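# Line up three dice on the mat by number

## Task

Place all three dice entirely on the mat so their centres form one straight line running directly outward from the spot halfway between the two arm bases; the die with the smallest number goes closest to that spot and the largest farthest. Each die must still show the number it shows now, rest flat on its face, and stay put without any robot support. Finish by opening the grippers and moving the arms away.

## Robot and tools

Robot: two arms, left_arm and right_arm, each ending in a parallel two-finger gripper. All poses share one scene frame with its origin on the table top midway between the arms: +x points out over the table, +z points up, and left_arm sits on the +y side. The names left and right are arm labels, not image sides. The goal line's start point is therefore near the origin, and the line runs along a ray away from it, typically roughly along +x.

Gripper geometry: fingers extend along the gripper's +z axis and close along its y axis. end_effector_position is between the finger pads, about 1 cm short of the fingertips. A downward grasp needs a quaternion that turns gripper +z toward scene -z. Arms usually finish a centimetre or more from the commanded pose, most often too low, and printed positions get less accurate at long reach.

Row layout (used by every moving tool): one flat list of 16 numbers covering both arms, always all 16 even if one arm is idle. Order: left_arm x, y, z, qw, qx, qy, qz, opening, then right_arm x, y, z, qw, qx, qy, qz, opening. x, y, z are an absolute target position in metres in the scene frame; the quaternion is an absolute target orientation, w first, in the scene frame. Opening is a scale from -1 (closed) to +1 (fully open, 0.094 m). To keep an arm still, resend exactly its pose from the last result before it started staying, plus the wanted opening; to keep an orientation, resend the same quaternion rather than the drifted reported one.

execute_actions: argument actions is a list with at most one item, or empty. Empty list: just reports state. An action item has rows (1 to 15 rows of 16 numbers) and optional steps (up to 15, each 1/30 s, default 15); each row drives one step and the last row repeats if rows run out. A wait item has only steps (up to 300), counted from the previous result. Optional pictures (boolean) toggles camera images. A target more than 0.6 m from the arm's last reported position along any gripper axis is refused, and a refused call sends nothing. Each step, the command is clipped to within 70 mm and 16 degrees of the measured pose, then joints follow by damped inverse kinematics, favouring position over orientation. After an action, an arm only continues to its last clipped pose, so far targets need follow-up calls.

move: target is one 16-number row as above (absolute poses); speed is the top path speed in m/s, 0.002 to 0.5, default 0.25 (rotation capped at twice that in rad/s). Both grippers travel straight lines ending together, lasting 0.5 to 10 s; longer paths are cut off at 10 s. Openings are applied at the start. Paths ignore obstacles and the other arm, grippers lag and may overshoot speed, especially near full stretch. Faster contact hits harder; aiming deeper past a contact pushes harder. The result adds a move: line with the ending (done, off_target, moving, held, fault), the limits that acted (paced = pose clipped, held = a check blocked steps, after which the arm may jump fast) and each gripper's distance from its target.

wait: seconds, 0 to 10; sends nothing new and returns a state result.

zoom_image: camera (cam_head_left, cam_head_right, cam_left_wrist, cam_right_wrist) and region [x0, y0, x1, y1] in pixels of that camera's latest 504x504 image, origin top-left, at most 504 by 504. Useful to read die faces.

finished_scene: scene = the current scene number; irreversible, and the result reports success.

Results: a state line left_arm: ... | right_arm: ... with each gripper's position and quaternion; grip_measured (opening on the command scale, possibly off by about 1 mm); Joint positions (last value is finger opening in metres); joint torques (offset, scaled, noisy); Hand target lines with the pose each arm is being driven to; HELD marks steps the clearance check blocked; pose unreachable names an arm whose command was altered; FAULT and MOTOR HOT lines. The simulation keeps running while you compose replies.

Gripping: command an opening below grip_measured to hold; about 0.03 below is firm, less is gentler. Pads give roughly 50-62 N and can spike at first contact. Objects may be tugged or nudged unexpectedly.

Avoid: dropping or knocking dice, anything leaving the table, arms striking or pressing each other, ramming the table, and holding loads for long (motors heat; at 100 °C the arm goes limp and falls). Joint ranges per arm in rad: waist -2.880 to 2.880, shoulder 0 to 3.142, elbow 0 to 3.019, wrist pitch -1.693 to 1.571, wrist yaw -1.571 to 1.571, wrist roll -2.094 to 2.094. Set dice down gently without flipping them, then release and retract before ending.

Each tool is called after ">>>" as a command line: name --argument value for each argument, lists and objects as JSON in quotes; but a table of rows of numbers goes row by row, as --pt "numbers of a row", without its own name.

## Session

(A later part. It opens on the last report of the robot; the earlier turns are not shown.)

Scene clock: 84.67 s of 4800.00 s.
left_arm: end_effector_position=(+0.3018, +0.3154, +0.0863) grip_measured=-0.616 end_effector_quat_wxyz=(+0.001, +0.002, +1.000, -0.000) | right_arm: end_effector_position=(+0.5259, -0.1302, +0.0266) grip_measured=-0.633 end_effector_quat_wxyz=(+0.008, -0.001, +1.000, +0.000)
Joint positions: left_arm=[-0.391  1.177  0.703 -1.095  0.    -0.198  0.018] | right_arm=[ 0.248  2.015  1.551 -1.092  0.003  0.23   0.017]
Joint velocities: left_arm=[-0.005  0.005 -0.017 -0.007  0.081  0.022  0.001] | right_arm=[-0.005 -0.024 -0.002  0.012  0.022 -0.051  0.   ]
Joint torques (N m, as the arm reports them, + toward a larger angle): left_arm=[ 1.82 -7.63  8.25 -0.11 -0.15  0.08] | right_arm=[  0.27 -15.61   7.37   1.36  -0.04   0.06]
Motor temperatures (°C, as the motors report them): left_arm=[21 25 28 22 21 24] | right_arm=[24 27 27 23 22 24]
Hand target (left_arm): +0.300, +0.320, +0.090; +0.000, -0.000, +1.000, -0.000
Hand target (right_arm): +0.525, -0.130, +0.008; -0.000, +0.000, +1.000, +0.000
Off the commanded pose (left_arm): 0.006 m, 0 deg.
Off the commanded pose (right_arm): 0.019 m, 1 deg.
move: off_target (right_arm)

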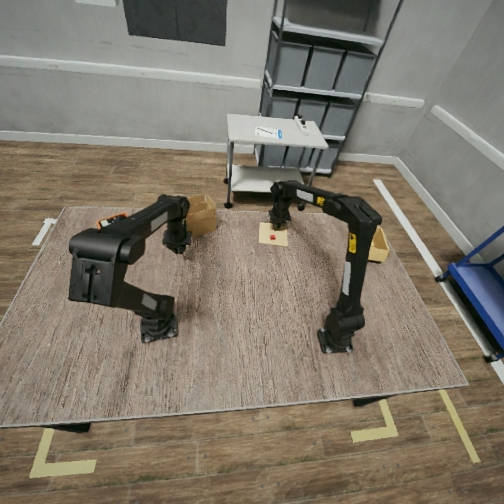

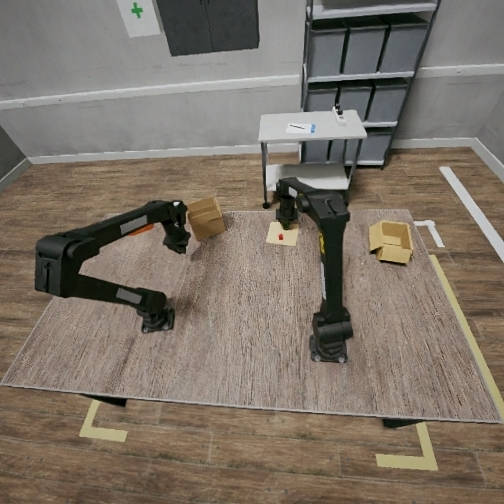

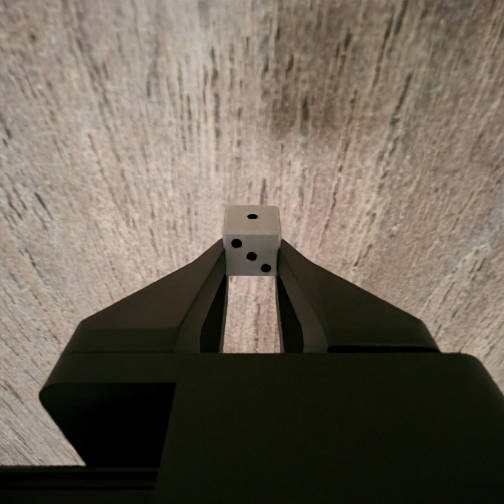

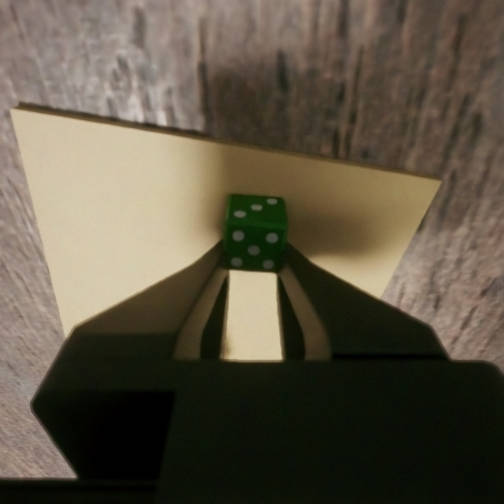

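Dragged the mat. Lift properly, then come straight down with a -y shift.

>>> move --target '[0.3,0.32,0.09,0,0,1,0,-0.68,0.525,-0.13,0.075,0,0,1,0,-0.68]' --speed 0.08

>>> move --target '[0.3,0.32,0.09,0,0,1,0,-0.68,0.525,-0.114,0.075,0,0,1,0,-0.68]' --speed 0.05

>>> move --target '[0.3,0.32,0.09,0,0,1,0,-0.68,0.522,-0.12,0.008,0,0,1,0,-0.68]' --speed 0.04

Scene clock: 95.03 s of 4800.00 s.
left_arm: end_effector_position=(+0.3018, +0.3154, +0.0863) grip_measured=-0.616 end_effector_quat_wxyz=(+0.001, +0.002, +1.000, -0.000) | right_arm: end_effector_position=(+0.5089, -0.1342, +0.0460) grip_measured=-0.633 end_effector_quat_wxyz=(-0.025, -0.001, +1.000, -0.007)
Joint positions: left_arm=[-0.391  1.177  0.703 -1.095  0.    -0.198  0.018] | right_arm=[ 0.248  1.991  1.567 -1.199  0.003  0.23   0.017]
Joint velocities: left_arm=[-0.015 -0.024  0.002 -0.007 -0.007 -0.007 -0.   ] | right_arm=[-0.015  0.015 -0.017 -0.007  0.037 -0.081 -0.   ]
Joint torques (N m, as the arm reports them, + toward a larger angle): left_arm=[ 2.03 -7.52  8.33 -0.04 -0.16  0.09] | right_arm=[ -0.17 -18.89  10.88  -0.43  -0.01   0.05]
Motor temperatures (°C, as the motors report them): left_arm=[21 25 28 22 21 24] | right_arm=[24 27 27 23 22 24]
Hand target (left_arm): +0.300, +0.320, +0.090; +0.000, -0.000, +1.000, -0.000
Hand target (right_arm): +0.523, -0.130, +0.075; +0.000, -0.000, +1.000, +0.000
Off the commanded pose (left_arm): 0.006 m, 0 deg.
Off the commanded pose (right_arm): 0.033 m, 3 deg.
After step 90, 6.23 s passed at rest.
move: off_target (right_arm)

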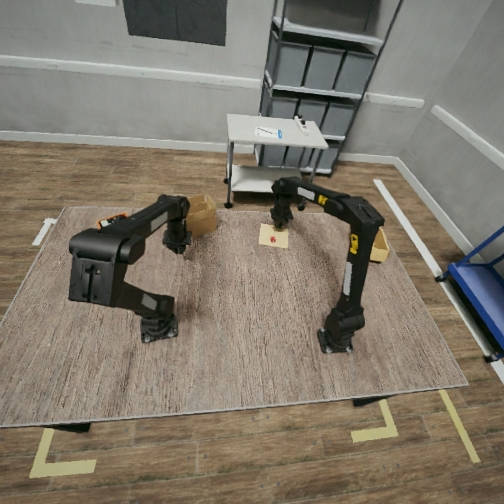

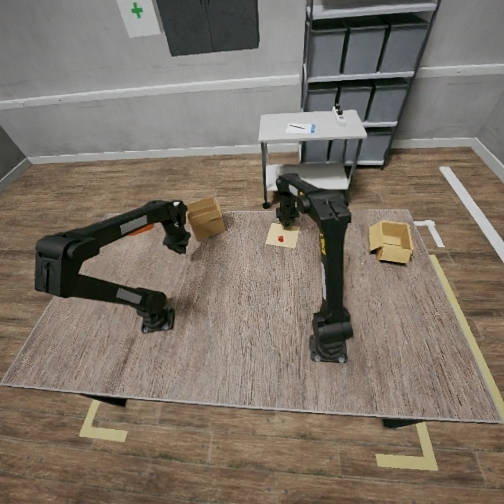

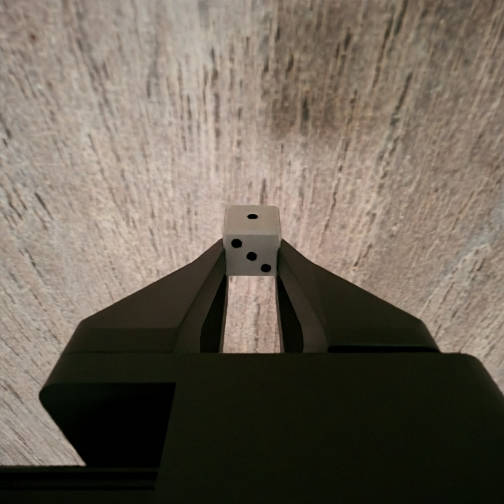

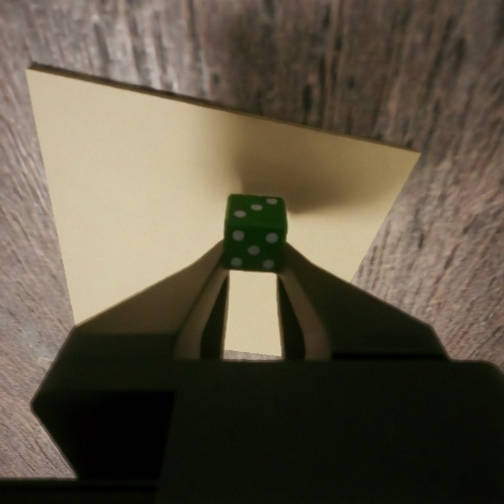

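Scene clock: 96.17 s of 4800.00 s.
left_arm: end_effector_position=(+0.3018, +0.3154, +0.0863) grip_measured=-0.616 end_effector_quat_wxyz=(+0.001, +0.002, +1.000, -0.000) | right_arm: end_effector_position=(+0.5106, -0.1228, +0.0511) grip_measured=-0.633 end_effector_quat_wxyz=(-0.021, -0.001, +1.000, -0.007)
Joint positions: left_arm=[-0.391  1.177  0.703 -1.095  0.    -0.198  0.018] | right_arm=[ 0.266  1.991  1.582 -1.205  0.002  0.249  0.017]
Joint velocities: left_arm=[ 0.015 -0.015 -0.017 -0.017  0.037 -0.037 -0.   ] | right_arm=[-0.015 -0.024 -0.002 -0.012 -0.007  0.051 -0.   ]
Joint torques (N m, as the arm reports them, + toward a larger angle): left_arm=[ 1.43 -7.49  8.19  0.08 -0.18  0.1 ] | right_arm=[  0.45 -17.96  10.94  -0.27  -0.01   0.17]
Motor temperatures (°C, as the motors report them): left_arm=[21 25 28 22 21 24] | right_arm=[24 27 27 23 22 24]
Hand target (left_arm): +0.300, +0.320, +0.090; +0.000, -0.000, +1.000, -0.000
Hand target (right_arm): +0.524, -0.114, +0.075; +0.000, +0.000, +1.000, +0.000
Off the commanded pose (left_arm): 0.006 m, 0 deg.
Off the commanded pose (right_arm): 0.029 m, 2 deg.
move: off_target (right_arm)

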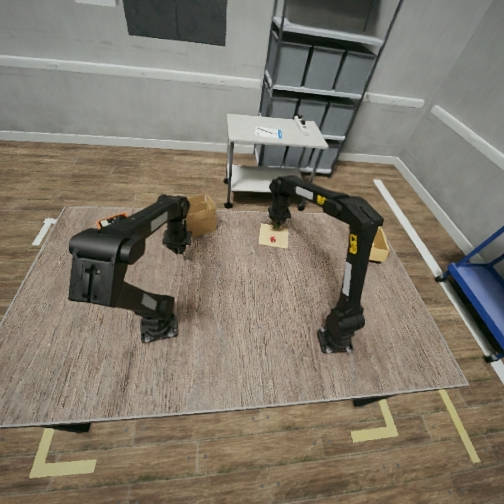

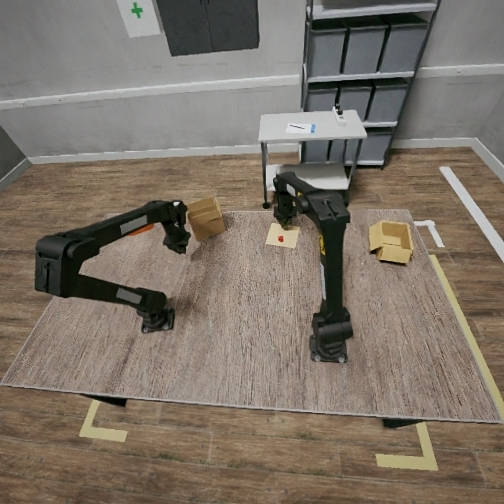

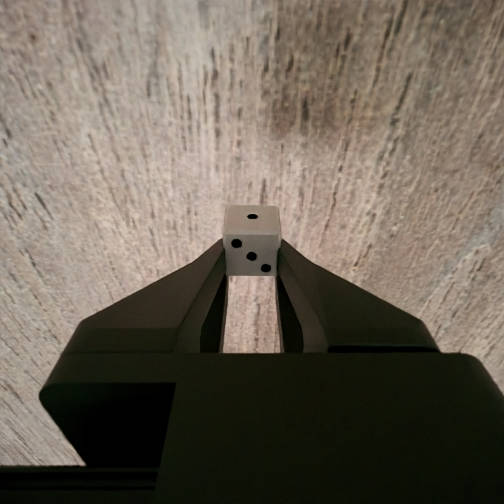

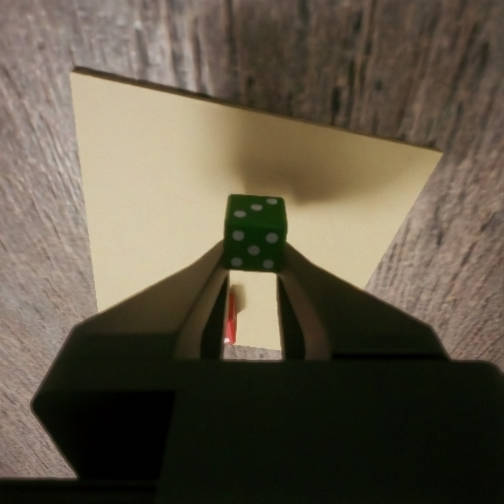

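Scene clock: 97.70 s of 4800.00 s.
left_arm: end_effector_position=(+0.3018, +0.3154, +0.0863) grip_measured=-0.616 end_effector_quat_wxyz=(+0.001, +0.002, +1.000, -0.000) | right_arm: end_effector_position=(+0.5222, -0.1198, +0.0308) grip_measured=-0.633 end_effector_quat_wxyz=(+0.011, -0.001, +1.000, +0.002)
Joint positions: left_arm=[-0.391  1.177  0.703 -1.095  0.    -0.198  0.018] | right_arm=[ 0.266  2.003  1.544 -1.089  0.002  0.249  0.017]
Joint velocities: left_arm=[ 0.005 -0.005 -0.007 -0.022 -0.066 -0.066  0.   ] | right_arm=[-0.005 -0.024 -0.012 -0.017 -0.007  0.051  0.001]
Joint torques (N m, as the arm reports them, + toward a larger angle): left_arm=[ 1.47 -7.64  8.24  0.14 -0.17  0.08] | right_arm=[  0.2  -14.62   7.64   1.39   0.     0.  ]
Motor temperatures (°C, as the motors report them): left_arm=[21 25 28 22 21 24] | right_arm=[24 27 27 23 22 24]
Hand target (left_arm): +0.300, +0.320, +0.090; +0.000, -0.000, +1.000, -0.000
Hand target (right_arm): +0.522, -0.120, +0.008; -0.000, +0.000, +1.000, +0.000
Off the commanded pose (left_arm): 0.006 m, 0 deg.
Off the commanded pose (right_arm): 0.023 m, 1 deg.
move: off_target (right_arm)

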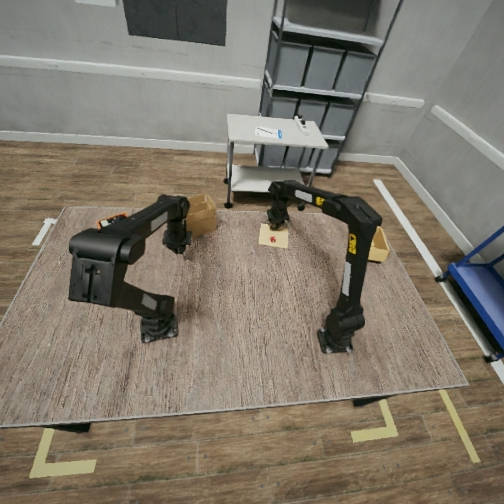

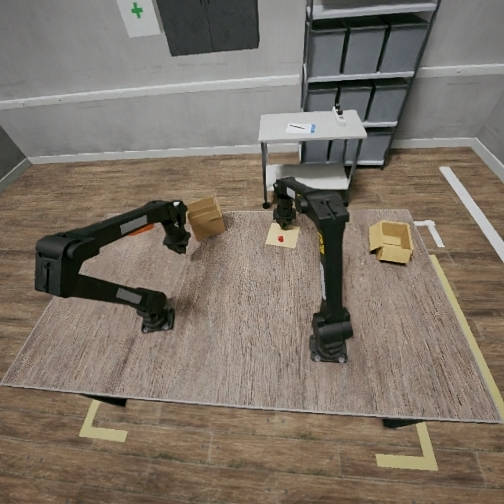

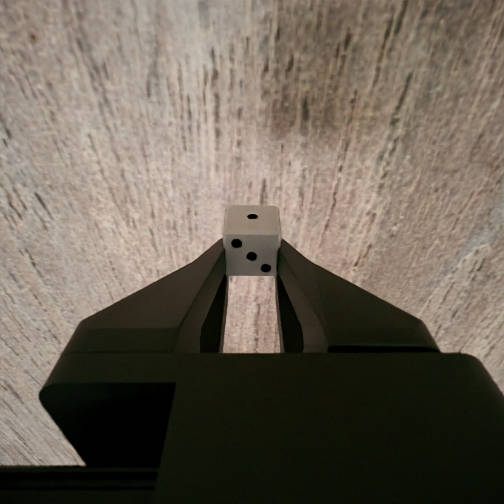

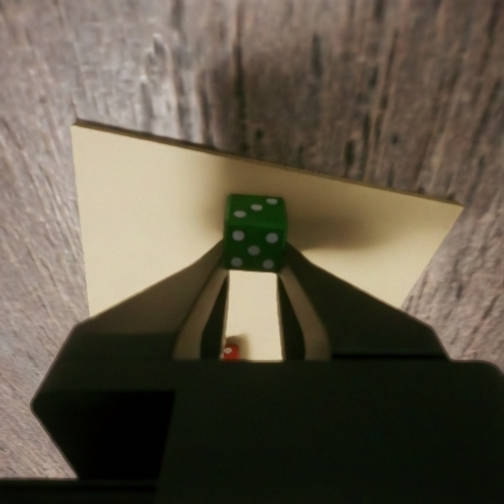

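>>> move --target '[0.3,0.32,0.09,0,0,1,0,-0.68,0.517,-0.135,0.008,0,0,1,0,-0.68]' --speed 0.03

>>> move --target '[0.3,0.32,0.09,0,0,1,0,-0.68,0.517,-0.13,0.006,0,0,1,0,0.3]' --speed 0.03

>>> move --target '[0.32,0.1,0.11,0,0,1,0,-0.68,0.52,-0.13,0.15,0,0,1,0,1]'

Scene clock: 104.87 s of 4800.00 s.
left_arm: end_effector_position=(+0.3018, +0.3154, +0.0863) grip_measured=-0.616 end_effector_quat_wxyz=(+0.001, +0.002, +1.000, -0.000) | right_arm: end_effector_position=(+0.5196, -0.1247, +0.0258) grip_measured=-0.633 end_effector_quat_wxyz=(+0.009, -0.003, +1.000, +0.002)
Joint positions: left_arm=[-0.391  1.177  0.703 -1.095  0.    -0.198  0.018] | right_arm=[ 0.258  2.003  1.529 -1.079  0.     0.237  0.017]
Joint velocities: left_arm=[-0.005 -0.015 -0.022 -0.007 -0.007  0.022 -0.001] | right_arm=[ 0.005  0.005  0.002 -0.012  0.022 -0.066 -0.   ]
Joint torques (N m, as the arm reports them, + toward a larger angle): left_arm=[ 1.76 -8.06  8.4   0.2  -0.14  0.04] | right_arm=[ -0.86 -15.72   6.43   1.64   0.13  -0.03]
Motor temperatures (°C, as the motors report them): left_arm=[21 25 28 22 21 24] | right_arm=[24 27 27 23 22 24]
Hand target (left_arm): +0.300, +0.320, +0.090; +0.000, -0.000, +1.000, -0.000
Hand target (right_arm): +0.517, -0.135, +0.008; -0.000, -0.000, +1.000, -0.000
Off the commanded pose (left_arm): 0.006 m, 0 deg.
Off the commanded pose (right_arm): 0.021 m, 1 deg.
After step 90, 3.00 s passed at rest.
move: off_target (right_arm)

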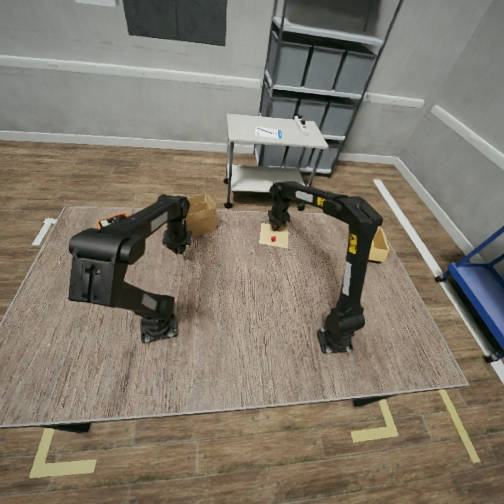

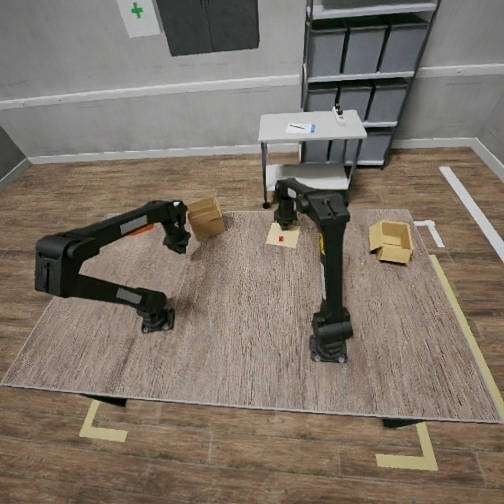

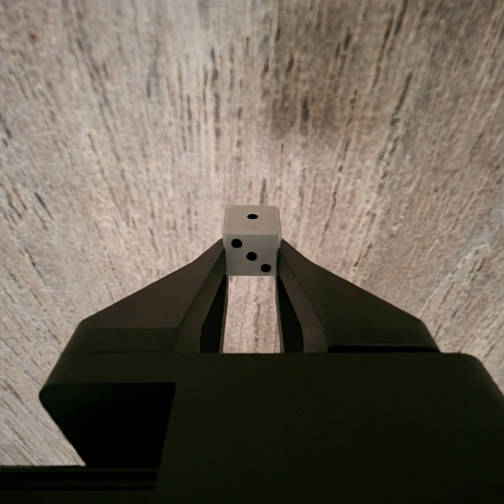

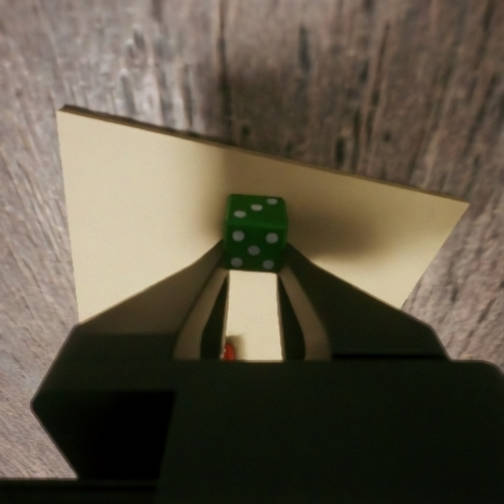

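Scene clock: 105.77 s of 4800.00 s.
left_arm: end_effector_position=(+0.3018, +0.3154, +0.0863) grip_measured=-0.616 end_effector_quat_wxyz=(+0.001, +0.002, +1.000, -0.000) | right_arm: end_effector_position=(+0.5181, -0.1250, +0.0244) grip_measured=+0.298 end_effector_quat_wxyz=(+0.007, -0.003, +1.000, +0.002)
Joint positions: left_arm=[-0.391  1.177  0.703 -1.095  0.    -0.198  0.018] | right_arm=[ 0.258  2.002  1.524 -1.077 -0.     0.237  0.061]
Joint velocities: left_arm=[-0.005 -0.005 -0.007 -0.007  0.051  0.037 -0.001] | right_arm=[-0.015  0.015 -0.002 -0.012 -0.022  0.007 -0.   ]
Joint torques (N m, as the arm reports them, + toward a larger angle): left_arm=[ 2.5  -7.66  8.21  0.19 -0.2   0.05] | right_arm=[ -0.54 -15.2    6.96   1.6    0.1    0.02]
Motor temperatures (°C, as the motors report them): left_arm=[21 25 28 22 21 24] | right_arm=[24 27 27 23 22 24]
Hand target (left_arm): +0.300, +0.320, +0.090; +0.000, -0.000, +1.000, -0.000
Hand target (right_arm): +0.517, -0.130, +0.006; -0.000, -0.000, +1.000, +0.000
Off the commanded pose (left_arm): 0.006 m, 0 deg.
Off the commanded pose (right_arm): 0.019 m, 1 deg.
move: off_target (right_arm)

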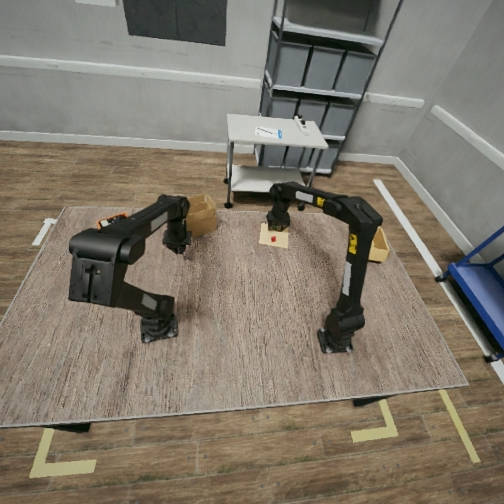

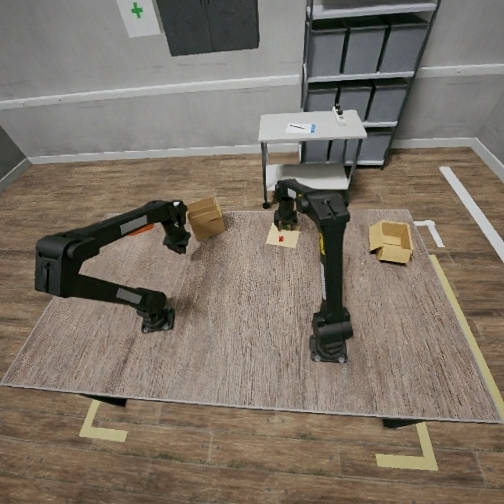

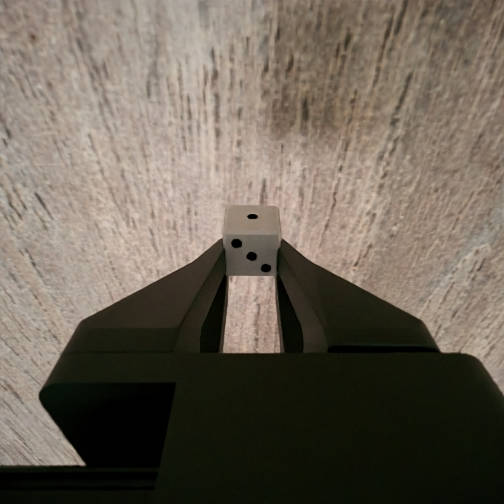

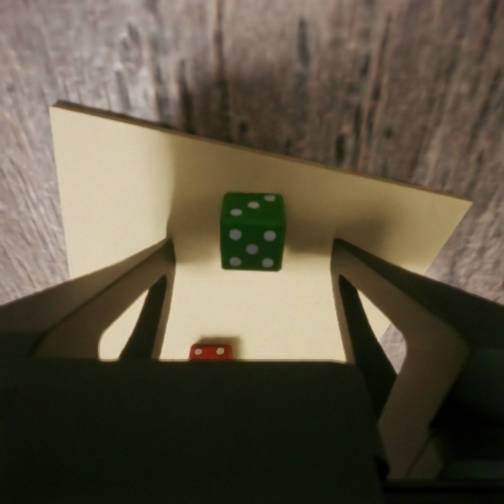

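Scene clock: 107.23 s of 4800.00 s.
left_arm: end_effector_position=(+0.3084, +0.1145, +0.0948) grip_measured=-0.616 end_effector_quat_wxyz=(-0.016, +0.005, +1.000, +0.012) | right_arm: end_effector_position=(+0.5072, -0.1277, +0.1267) grip_measured=+1.000 end_effector_quat_wxyz=(-0.019, -0.003, +1.000, -0.005)
Joint positions: left_arm=[-0.929  1.467  0.995 -1.137  0.003 -0.729  0.018] | right_arm=[ 0.258  1.912  1.668 -1.366 -0.     0.237  0.094]
Joint velocities: left_arm=[-0.005 -0.005 -0.017  0.007 -0.022  0.007 -0.001] | right_arm=[-0.015 -0.005  0.002 -0.007  0.051  0.007  0.   ]
Joint torques (N m, as the arm reports them, + toward a larger angle): left_arm=[ -0.08 -12.2   12.01   0.08  -0.35  -0.17] | right_arm=[ -1.09 -17.94  11.24  -0.26   0.15   0.01]
Motor temperatures (°C, as the motors report them): left_arm=[21 25 29 22 21 24] | right_arm=[24 28 28 23 22 24]
Hand target (left_arm): +0.320, +0.104, +0.111; -0.003, -0.000, +1.000, +0.002
Hand target (right_arm): +0.518, -0.131, +0.150; +0.000, -0.000, +1.000, -0.000
Off the commanded pose (left_arm): 0.024 m, 2 deg.
Off the commanded pose (right_arm): 0.027 m, 2 deg.
move: off_target (left_arm, right_arm)

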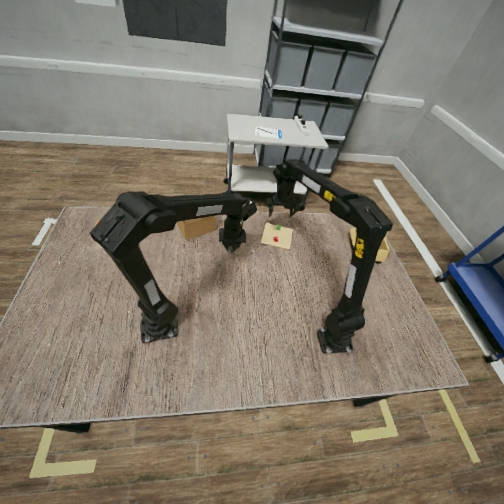

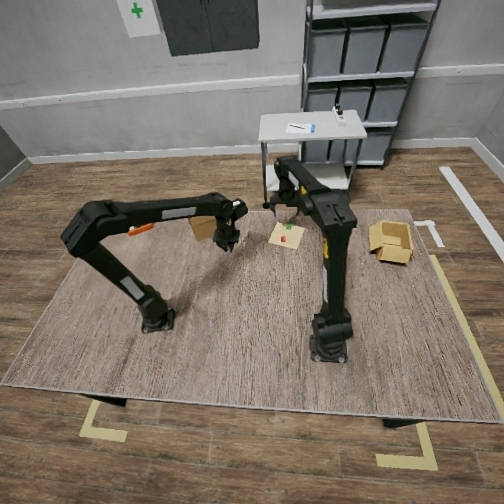

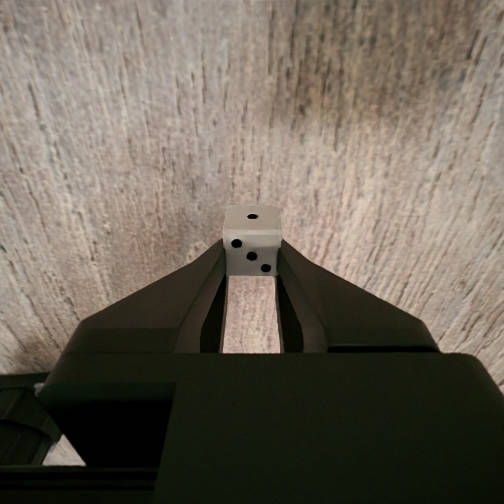

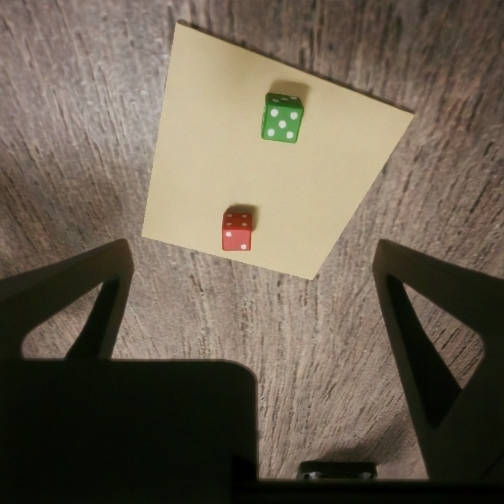

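>>> move --target '[0.32,0.1,0.11,0,0,1,0,-0.68,0.25,-0.4,0.15,0,0,1,0,1]' --speed 0.35

>>> move --target '[0.485,-0.14,0.085,0,0,1,0,-0.68,0.25,-0.4,0.15,0,0,1,0,1]'

>>> move --target '[0.48,-0.137,0.04,0,0,1,0,-0.68,0.25,-0.4,0.15,0,0,1,0,1]' --speed 0.05

Scene clock: 116.27 s of 4800.00 s.
left_arm: end_effector_position=(+0.3084, +0.1145, +0.0948) grip_measured=-0.616 end_effector_quat_wxyz=(-0.016, +0.001, +1.000, +0.012) | right_arm: end_effector_position=(+0.2481, -0.4029, +0.1453) grip_measured=+1.000 end_effector_quat_wxyz=(-0.008, +0.010, +1.000, -0.003)
Joint positions: left_arm=[-0.929  1.467  0.995 -1.137  0.003 -0.737  0.018] | right_arm=[-0.41   1.254  0.933 -1.262  0.011 -0.406  0.094]
Joint velocities: left_arm=[-0.005 -0.005 -0.012 -0.002  0.007  0.007  0.   ] | right_arm=[-0.005 -0.005 -0.042  0.002 -0.051 -0.051  0.   ]
Joint torques (N m, as the arm reports them, + toward a larger angle): left_arm=[ -0.42 -11.42  12.28   0.15  -0.35  -0.2 ] | right_arm=[ 0.83 -8.54  8.27  0.38 -0.08 -0.07]
Motor temperatures (°C, as the motors report them): left_arm=[21 25 30 22 21 24] | right_arm=[24 28 29 23 22 24]
Hand target (left_arm): +0.319, +0.100, +0.110; -0.000, +0.000, +1.000, -0.000
Hand target (right_arm): +0.248, -0.400, +0.148; -0.005, +0.001, +1.000, -0.002
Off the commanded pose (left_arm): 0.024 m, 2 deg.
Off the commanded pose (right_arm): 0.006 m, 1 deg.
After step 90, 4.27 s passed at rest.
move: off_target (left_arm)

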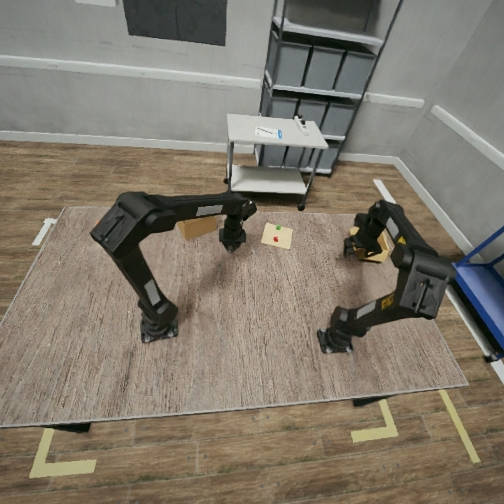

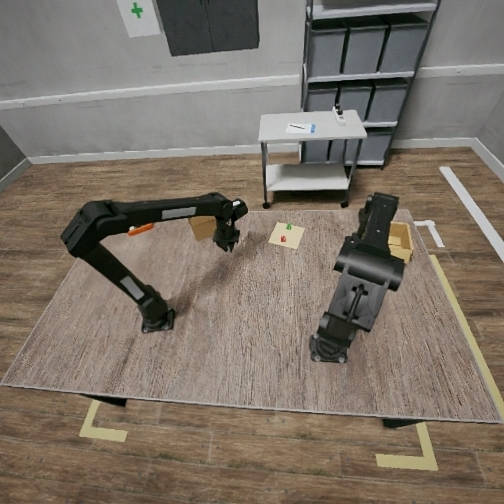

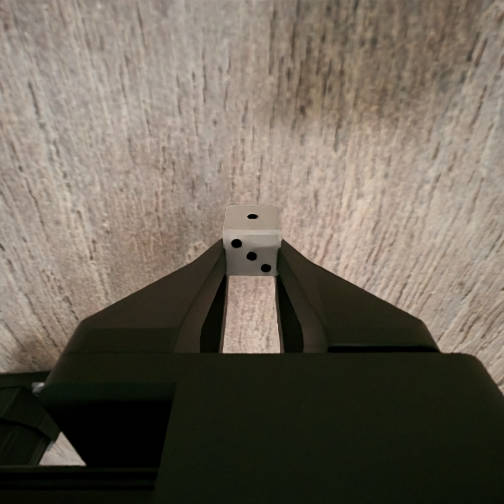

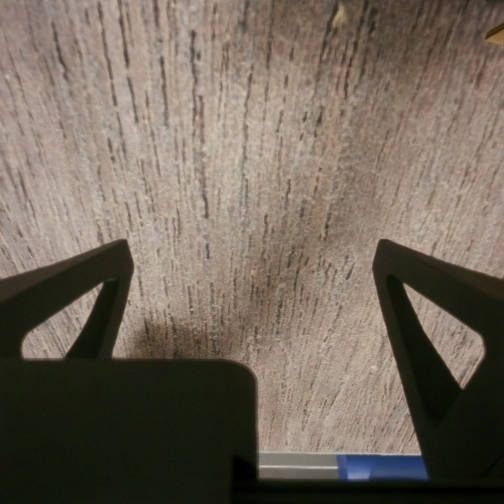

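Scene clock: 118.03 s of 4800.00 s.
left_arm: end_effector_position=(+0.4806, -0.1247, +0.0633) grip_measured=-0.616 end_effector_quat_wxyz=(-0.017, +0.001, +1.000, +0.016) | right_arm: end_effector_position=(+0.2486, -0.4017, +0.1453) grip_measured=+1.000 end_effector_quat_wxyz=(-0.006, +0.007, +1.000, +0.001)
Joint positions: left_arm=[-1.019  2.237  2.034 -1.414  0.003 -0.829  0.018] | right_arm=[-0.41   1.254  0.933 -1.262  0.004 -0.412  0.094]
Joint velocities: left_arm=[-0.015 -0.015  0.022 -0.012  0.007  0.037  0.   ] | right_arm=[ 0.005 -0.015 -0.007 -0.007 -0.037 -0.066  0.   ]
Joint torques (N m, as the arm reports them, + toward a larger angle): left_arm=[ -1.14 -23.36  13.85  -0.1   -0.36  -0.14] | right_arm=[ 0.19 -8.65  8.48  0.32 -0.07 -0.02]
Motor temperatures (°C, as the motors report them): left_arm=[21 26 30 22 21 24] | right_arm=[24 28 29 23 22 24]
Hand target (left_arm): +0.485, -0.140, +0.088; -0.000, +0.000, +1.000, -0.000
Hand target (right_arm): +0.250, -0.400, +0.150; -0.000, +0.000, +1.000, -0.000
Off the commanded pose (left_arm): 0.027 m, 3 deg.
Off the commanded pose (right_arm): 0.005 m, 1 deg.
move: off_target (left_arm)

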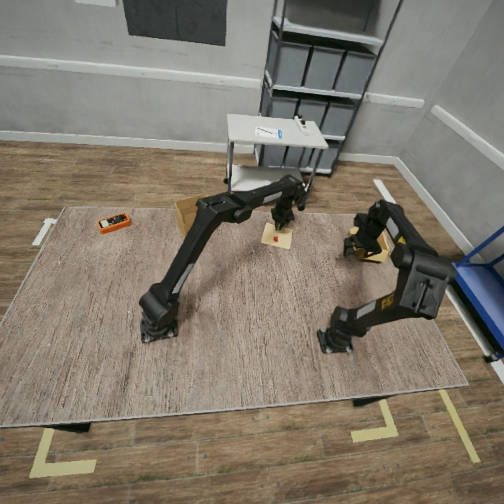

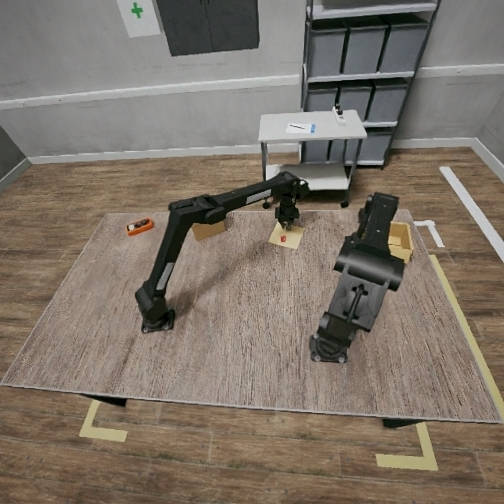

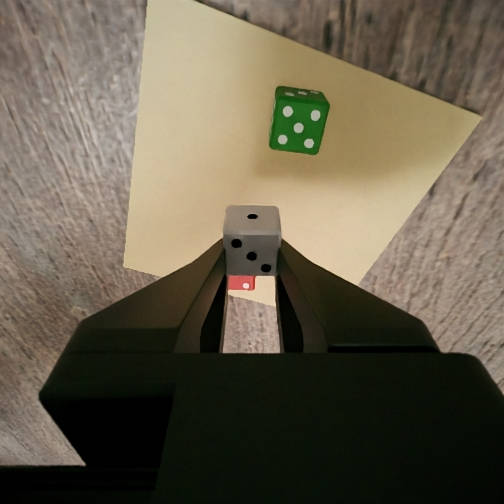

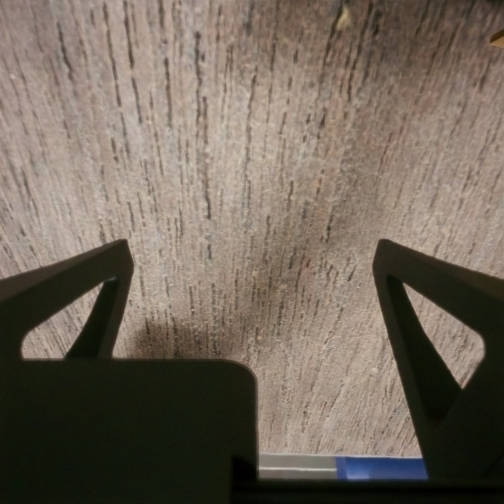

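Scene clock: 118.93 s of 4800.00 s.
left_arm: end_effector_position=(+0.4835, -0.1278, +0.0424) grip_measured=-0.616 end_effector_quat_wxyz=(-0.006, -0.001, +1.000, +0.004) | right_arm: end_effector_position=(+0.2487, -0.4016, +0.1453) grip_measured=+1.000 end_effector_quat_wxyz=(-0.006, +0.007, +1.000, +0.001)
Joint positions: left_arm=[-1.019  2.242  1.986 -1.33   0.003 -0.832  0.018] | right_arm=[-0.41   1.254  0.933 -1.262  0.003 -0.413  0.094]
Joint velocities: left_arm=[ 0.005  0.015 -0.002  0.002  0.066  0.007 -0.   ] | right_arm=[-0.005 -0.005 -0.002  0.007 -0.022 -0.037  0.   ]
Joint torques (N m, as the arm reports them, + toward a larger angle): left_arm=[ -1.34 -23.29   8.72   1.22  -0.35  -0.2 ] | right_arm=[ 0.28 -8.14  8.58  0.35 -0.05 -0.02]
Motor temperatures (°C, as the motors report them): left_arm=[21 26 30 22 21 24] | right_arm=[24 28 28 23 22 24]
Hand target (left_arm): +0.480, -0.137, +0.040; -0.000, +0.000, +1.000, -0.000
Hand target (right_arm): +0.250, -0.400, +0.150; +0.000, +0.000, +1.000, +0.000
Off the commanded pose (left_arm): 0.010 m, 1 deg.
Off the commanded pose (right_arm): 0.005 m, 1 deg.
move: done

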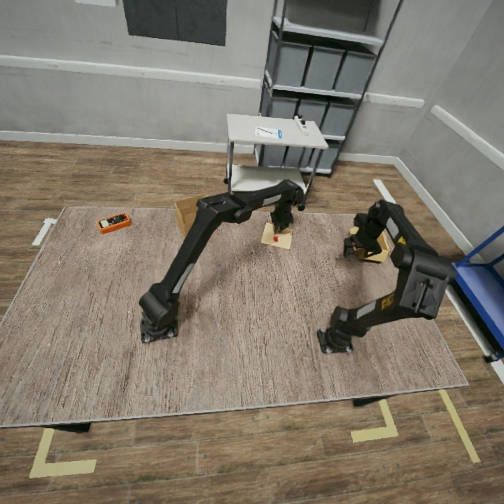

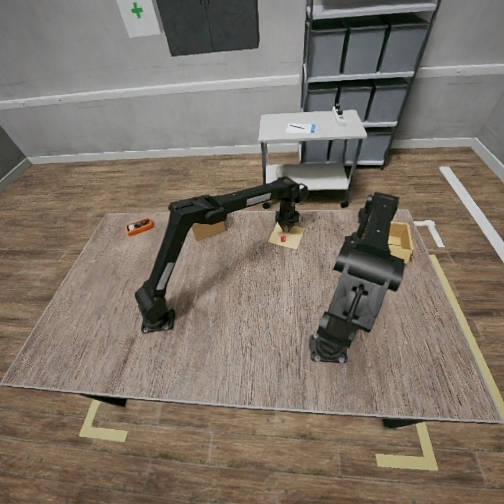

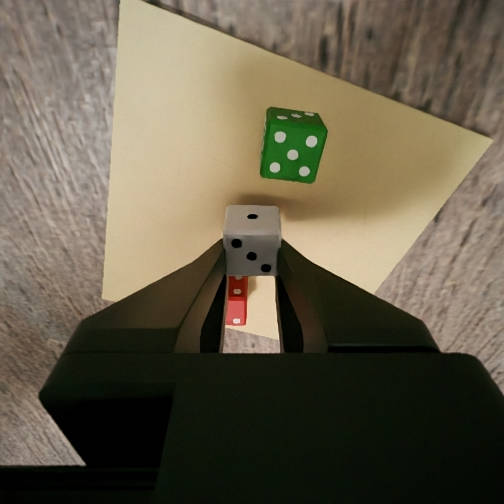

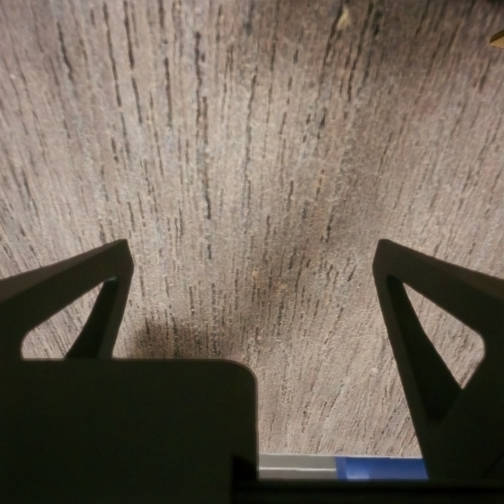

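Well centred. Lower.

>>> move --target '[0.48,-0.134,0.018,0,0,1,0,-0.68,0.25,-0.4,0.15,0,0,1,0,1]' --speed 0.03

Scene clock: 122.90 s of 4800.00 s.
left_arm: end_effector_position=(+0.4830, -0.1273, +0.0244) grip_measured=-0.616 end_effector_quat_wxyz=(-0.004, -0.001, +1.000, +0.002) | right_arm: end_effector_position=(+0.2487, -0.4016, +0.1453) grip_measured=+1.000 end_effector_quat_wxyz=(-0.006, +0.007, +1.000, +0.001)
Joint positions: left_arm=[-1.019  2.25   1.952 -1.281  0.003 -0.833  0.018] | right_arm=[-0.41   1.254  0.933 -1.262  0.003 -0.413  0.094]
Joint velocities: left_arm=[-0.005 -0.005 -0.007  0.032 -0.007 -0.051 -0.001] | right_arm=[ 0.005  0.005  0.002  0.002 -0.125 -0.081  0.   ]
Joint torques (N m, as the arm reports them, + toward a larger angle): left_arm=[ -0.65 -23.39   8.21   1.28  -0.32  -0.18] | right_arm=[ 0.58 -8.43  8.5   0.43 -0.07 -0.03]
Motor temperatures (°C, as the motors report them): left_arm=[21 27 30 22 21 24] | right_arm=[24 27 28 23 22 24]
Hand target (left_arm): +0.480, -0.134, +0.018; -0.000, +0.000, +1.000, -0.000
Hand target (right_arm): +0.250, -0.400, +0.150; +0.000, +0.000, +1.000, -0.000
Off the commanded pose (left_arm): 0.010 m, 1 deg.
Off the commanded pose (right_arm): 0.005 m, 1 deg.
move: done

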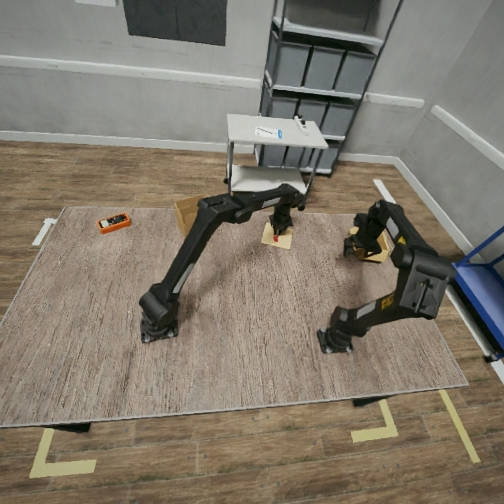

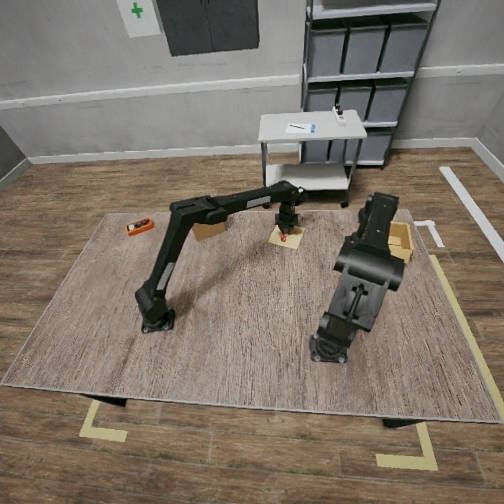

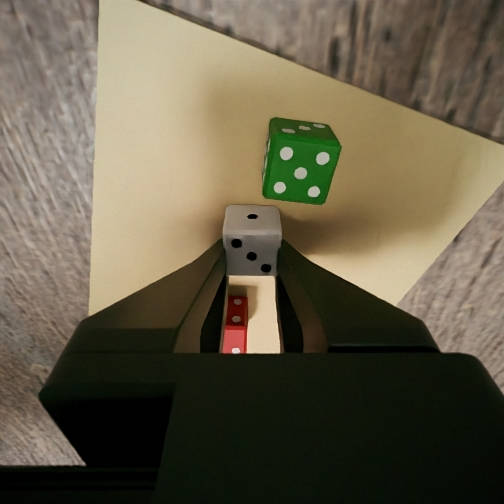

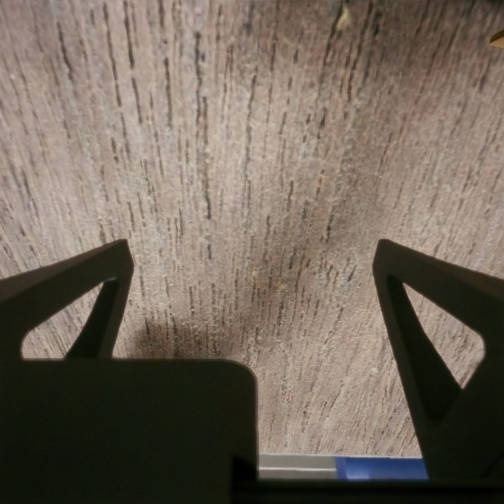

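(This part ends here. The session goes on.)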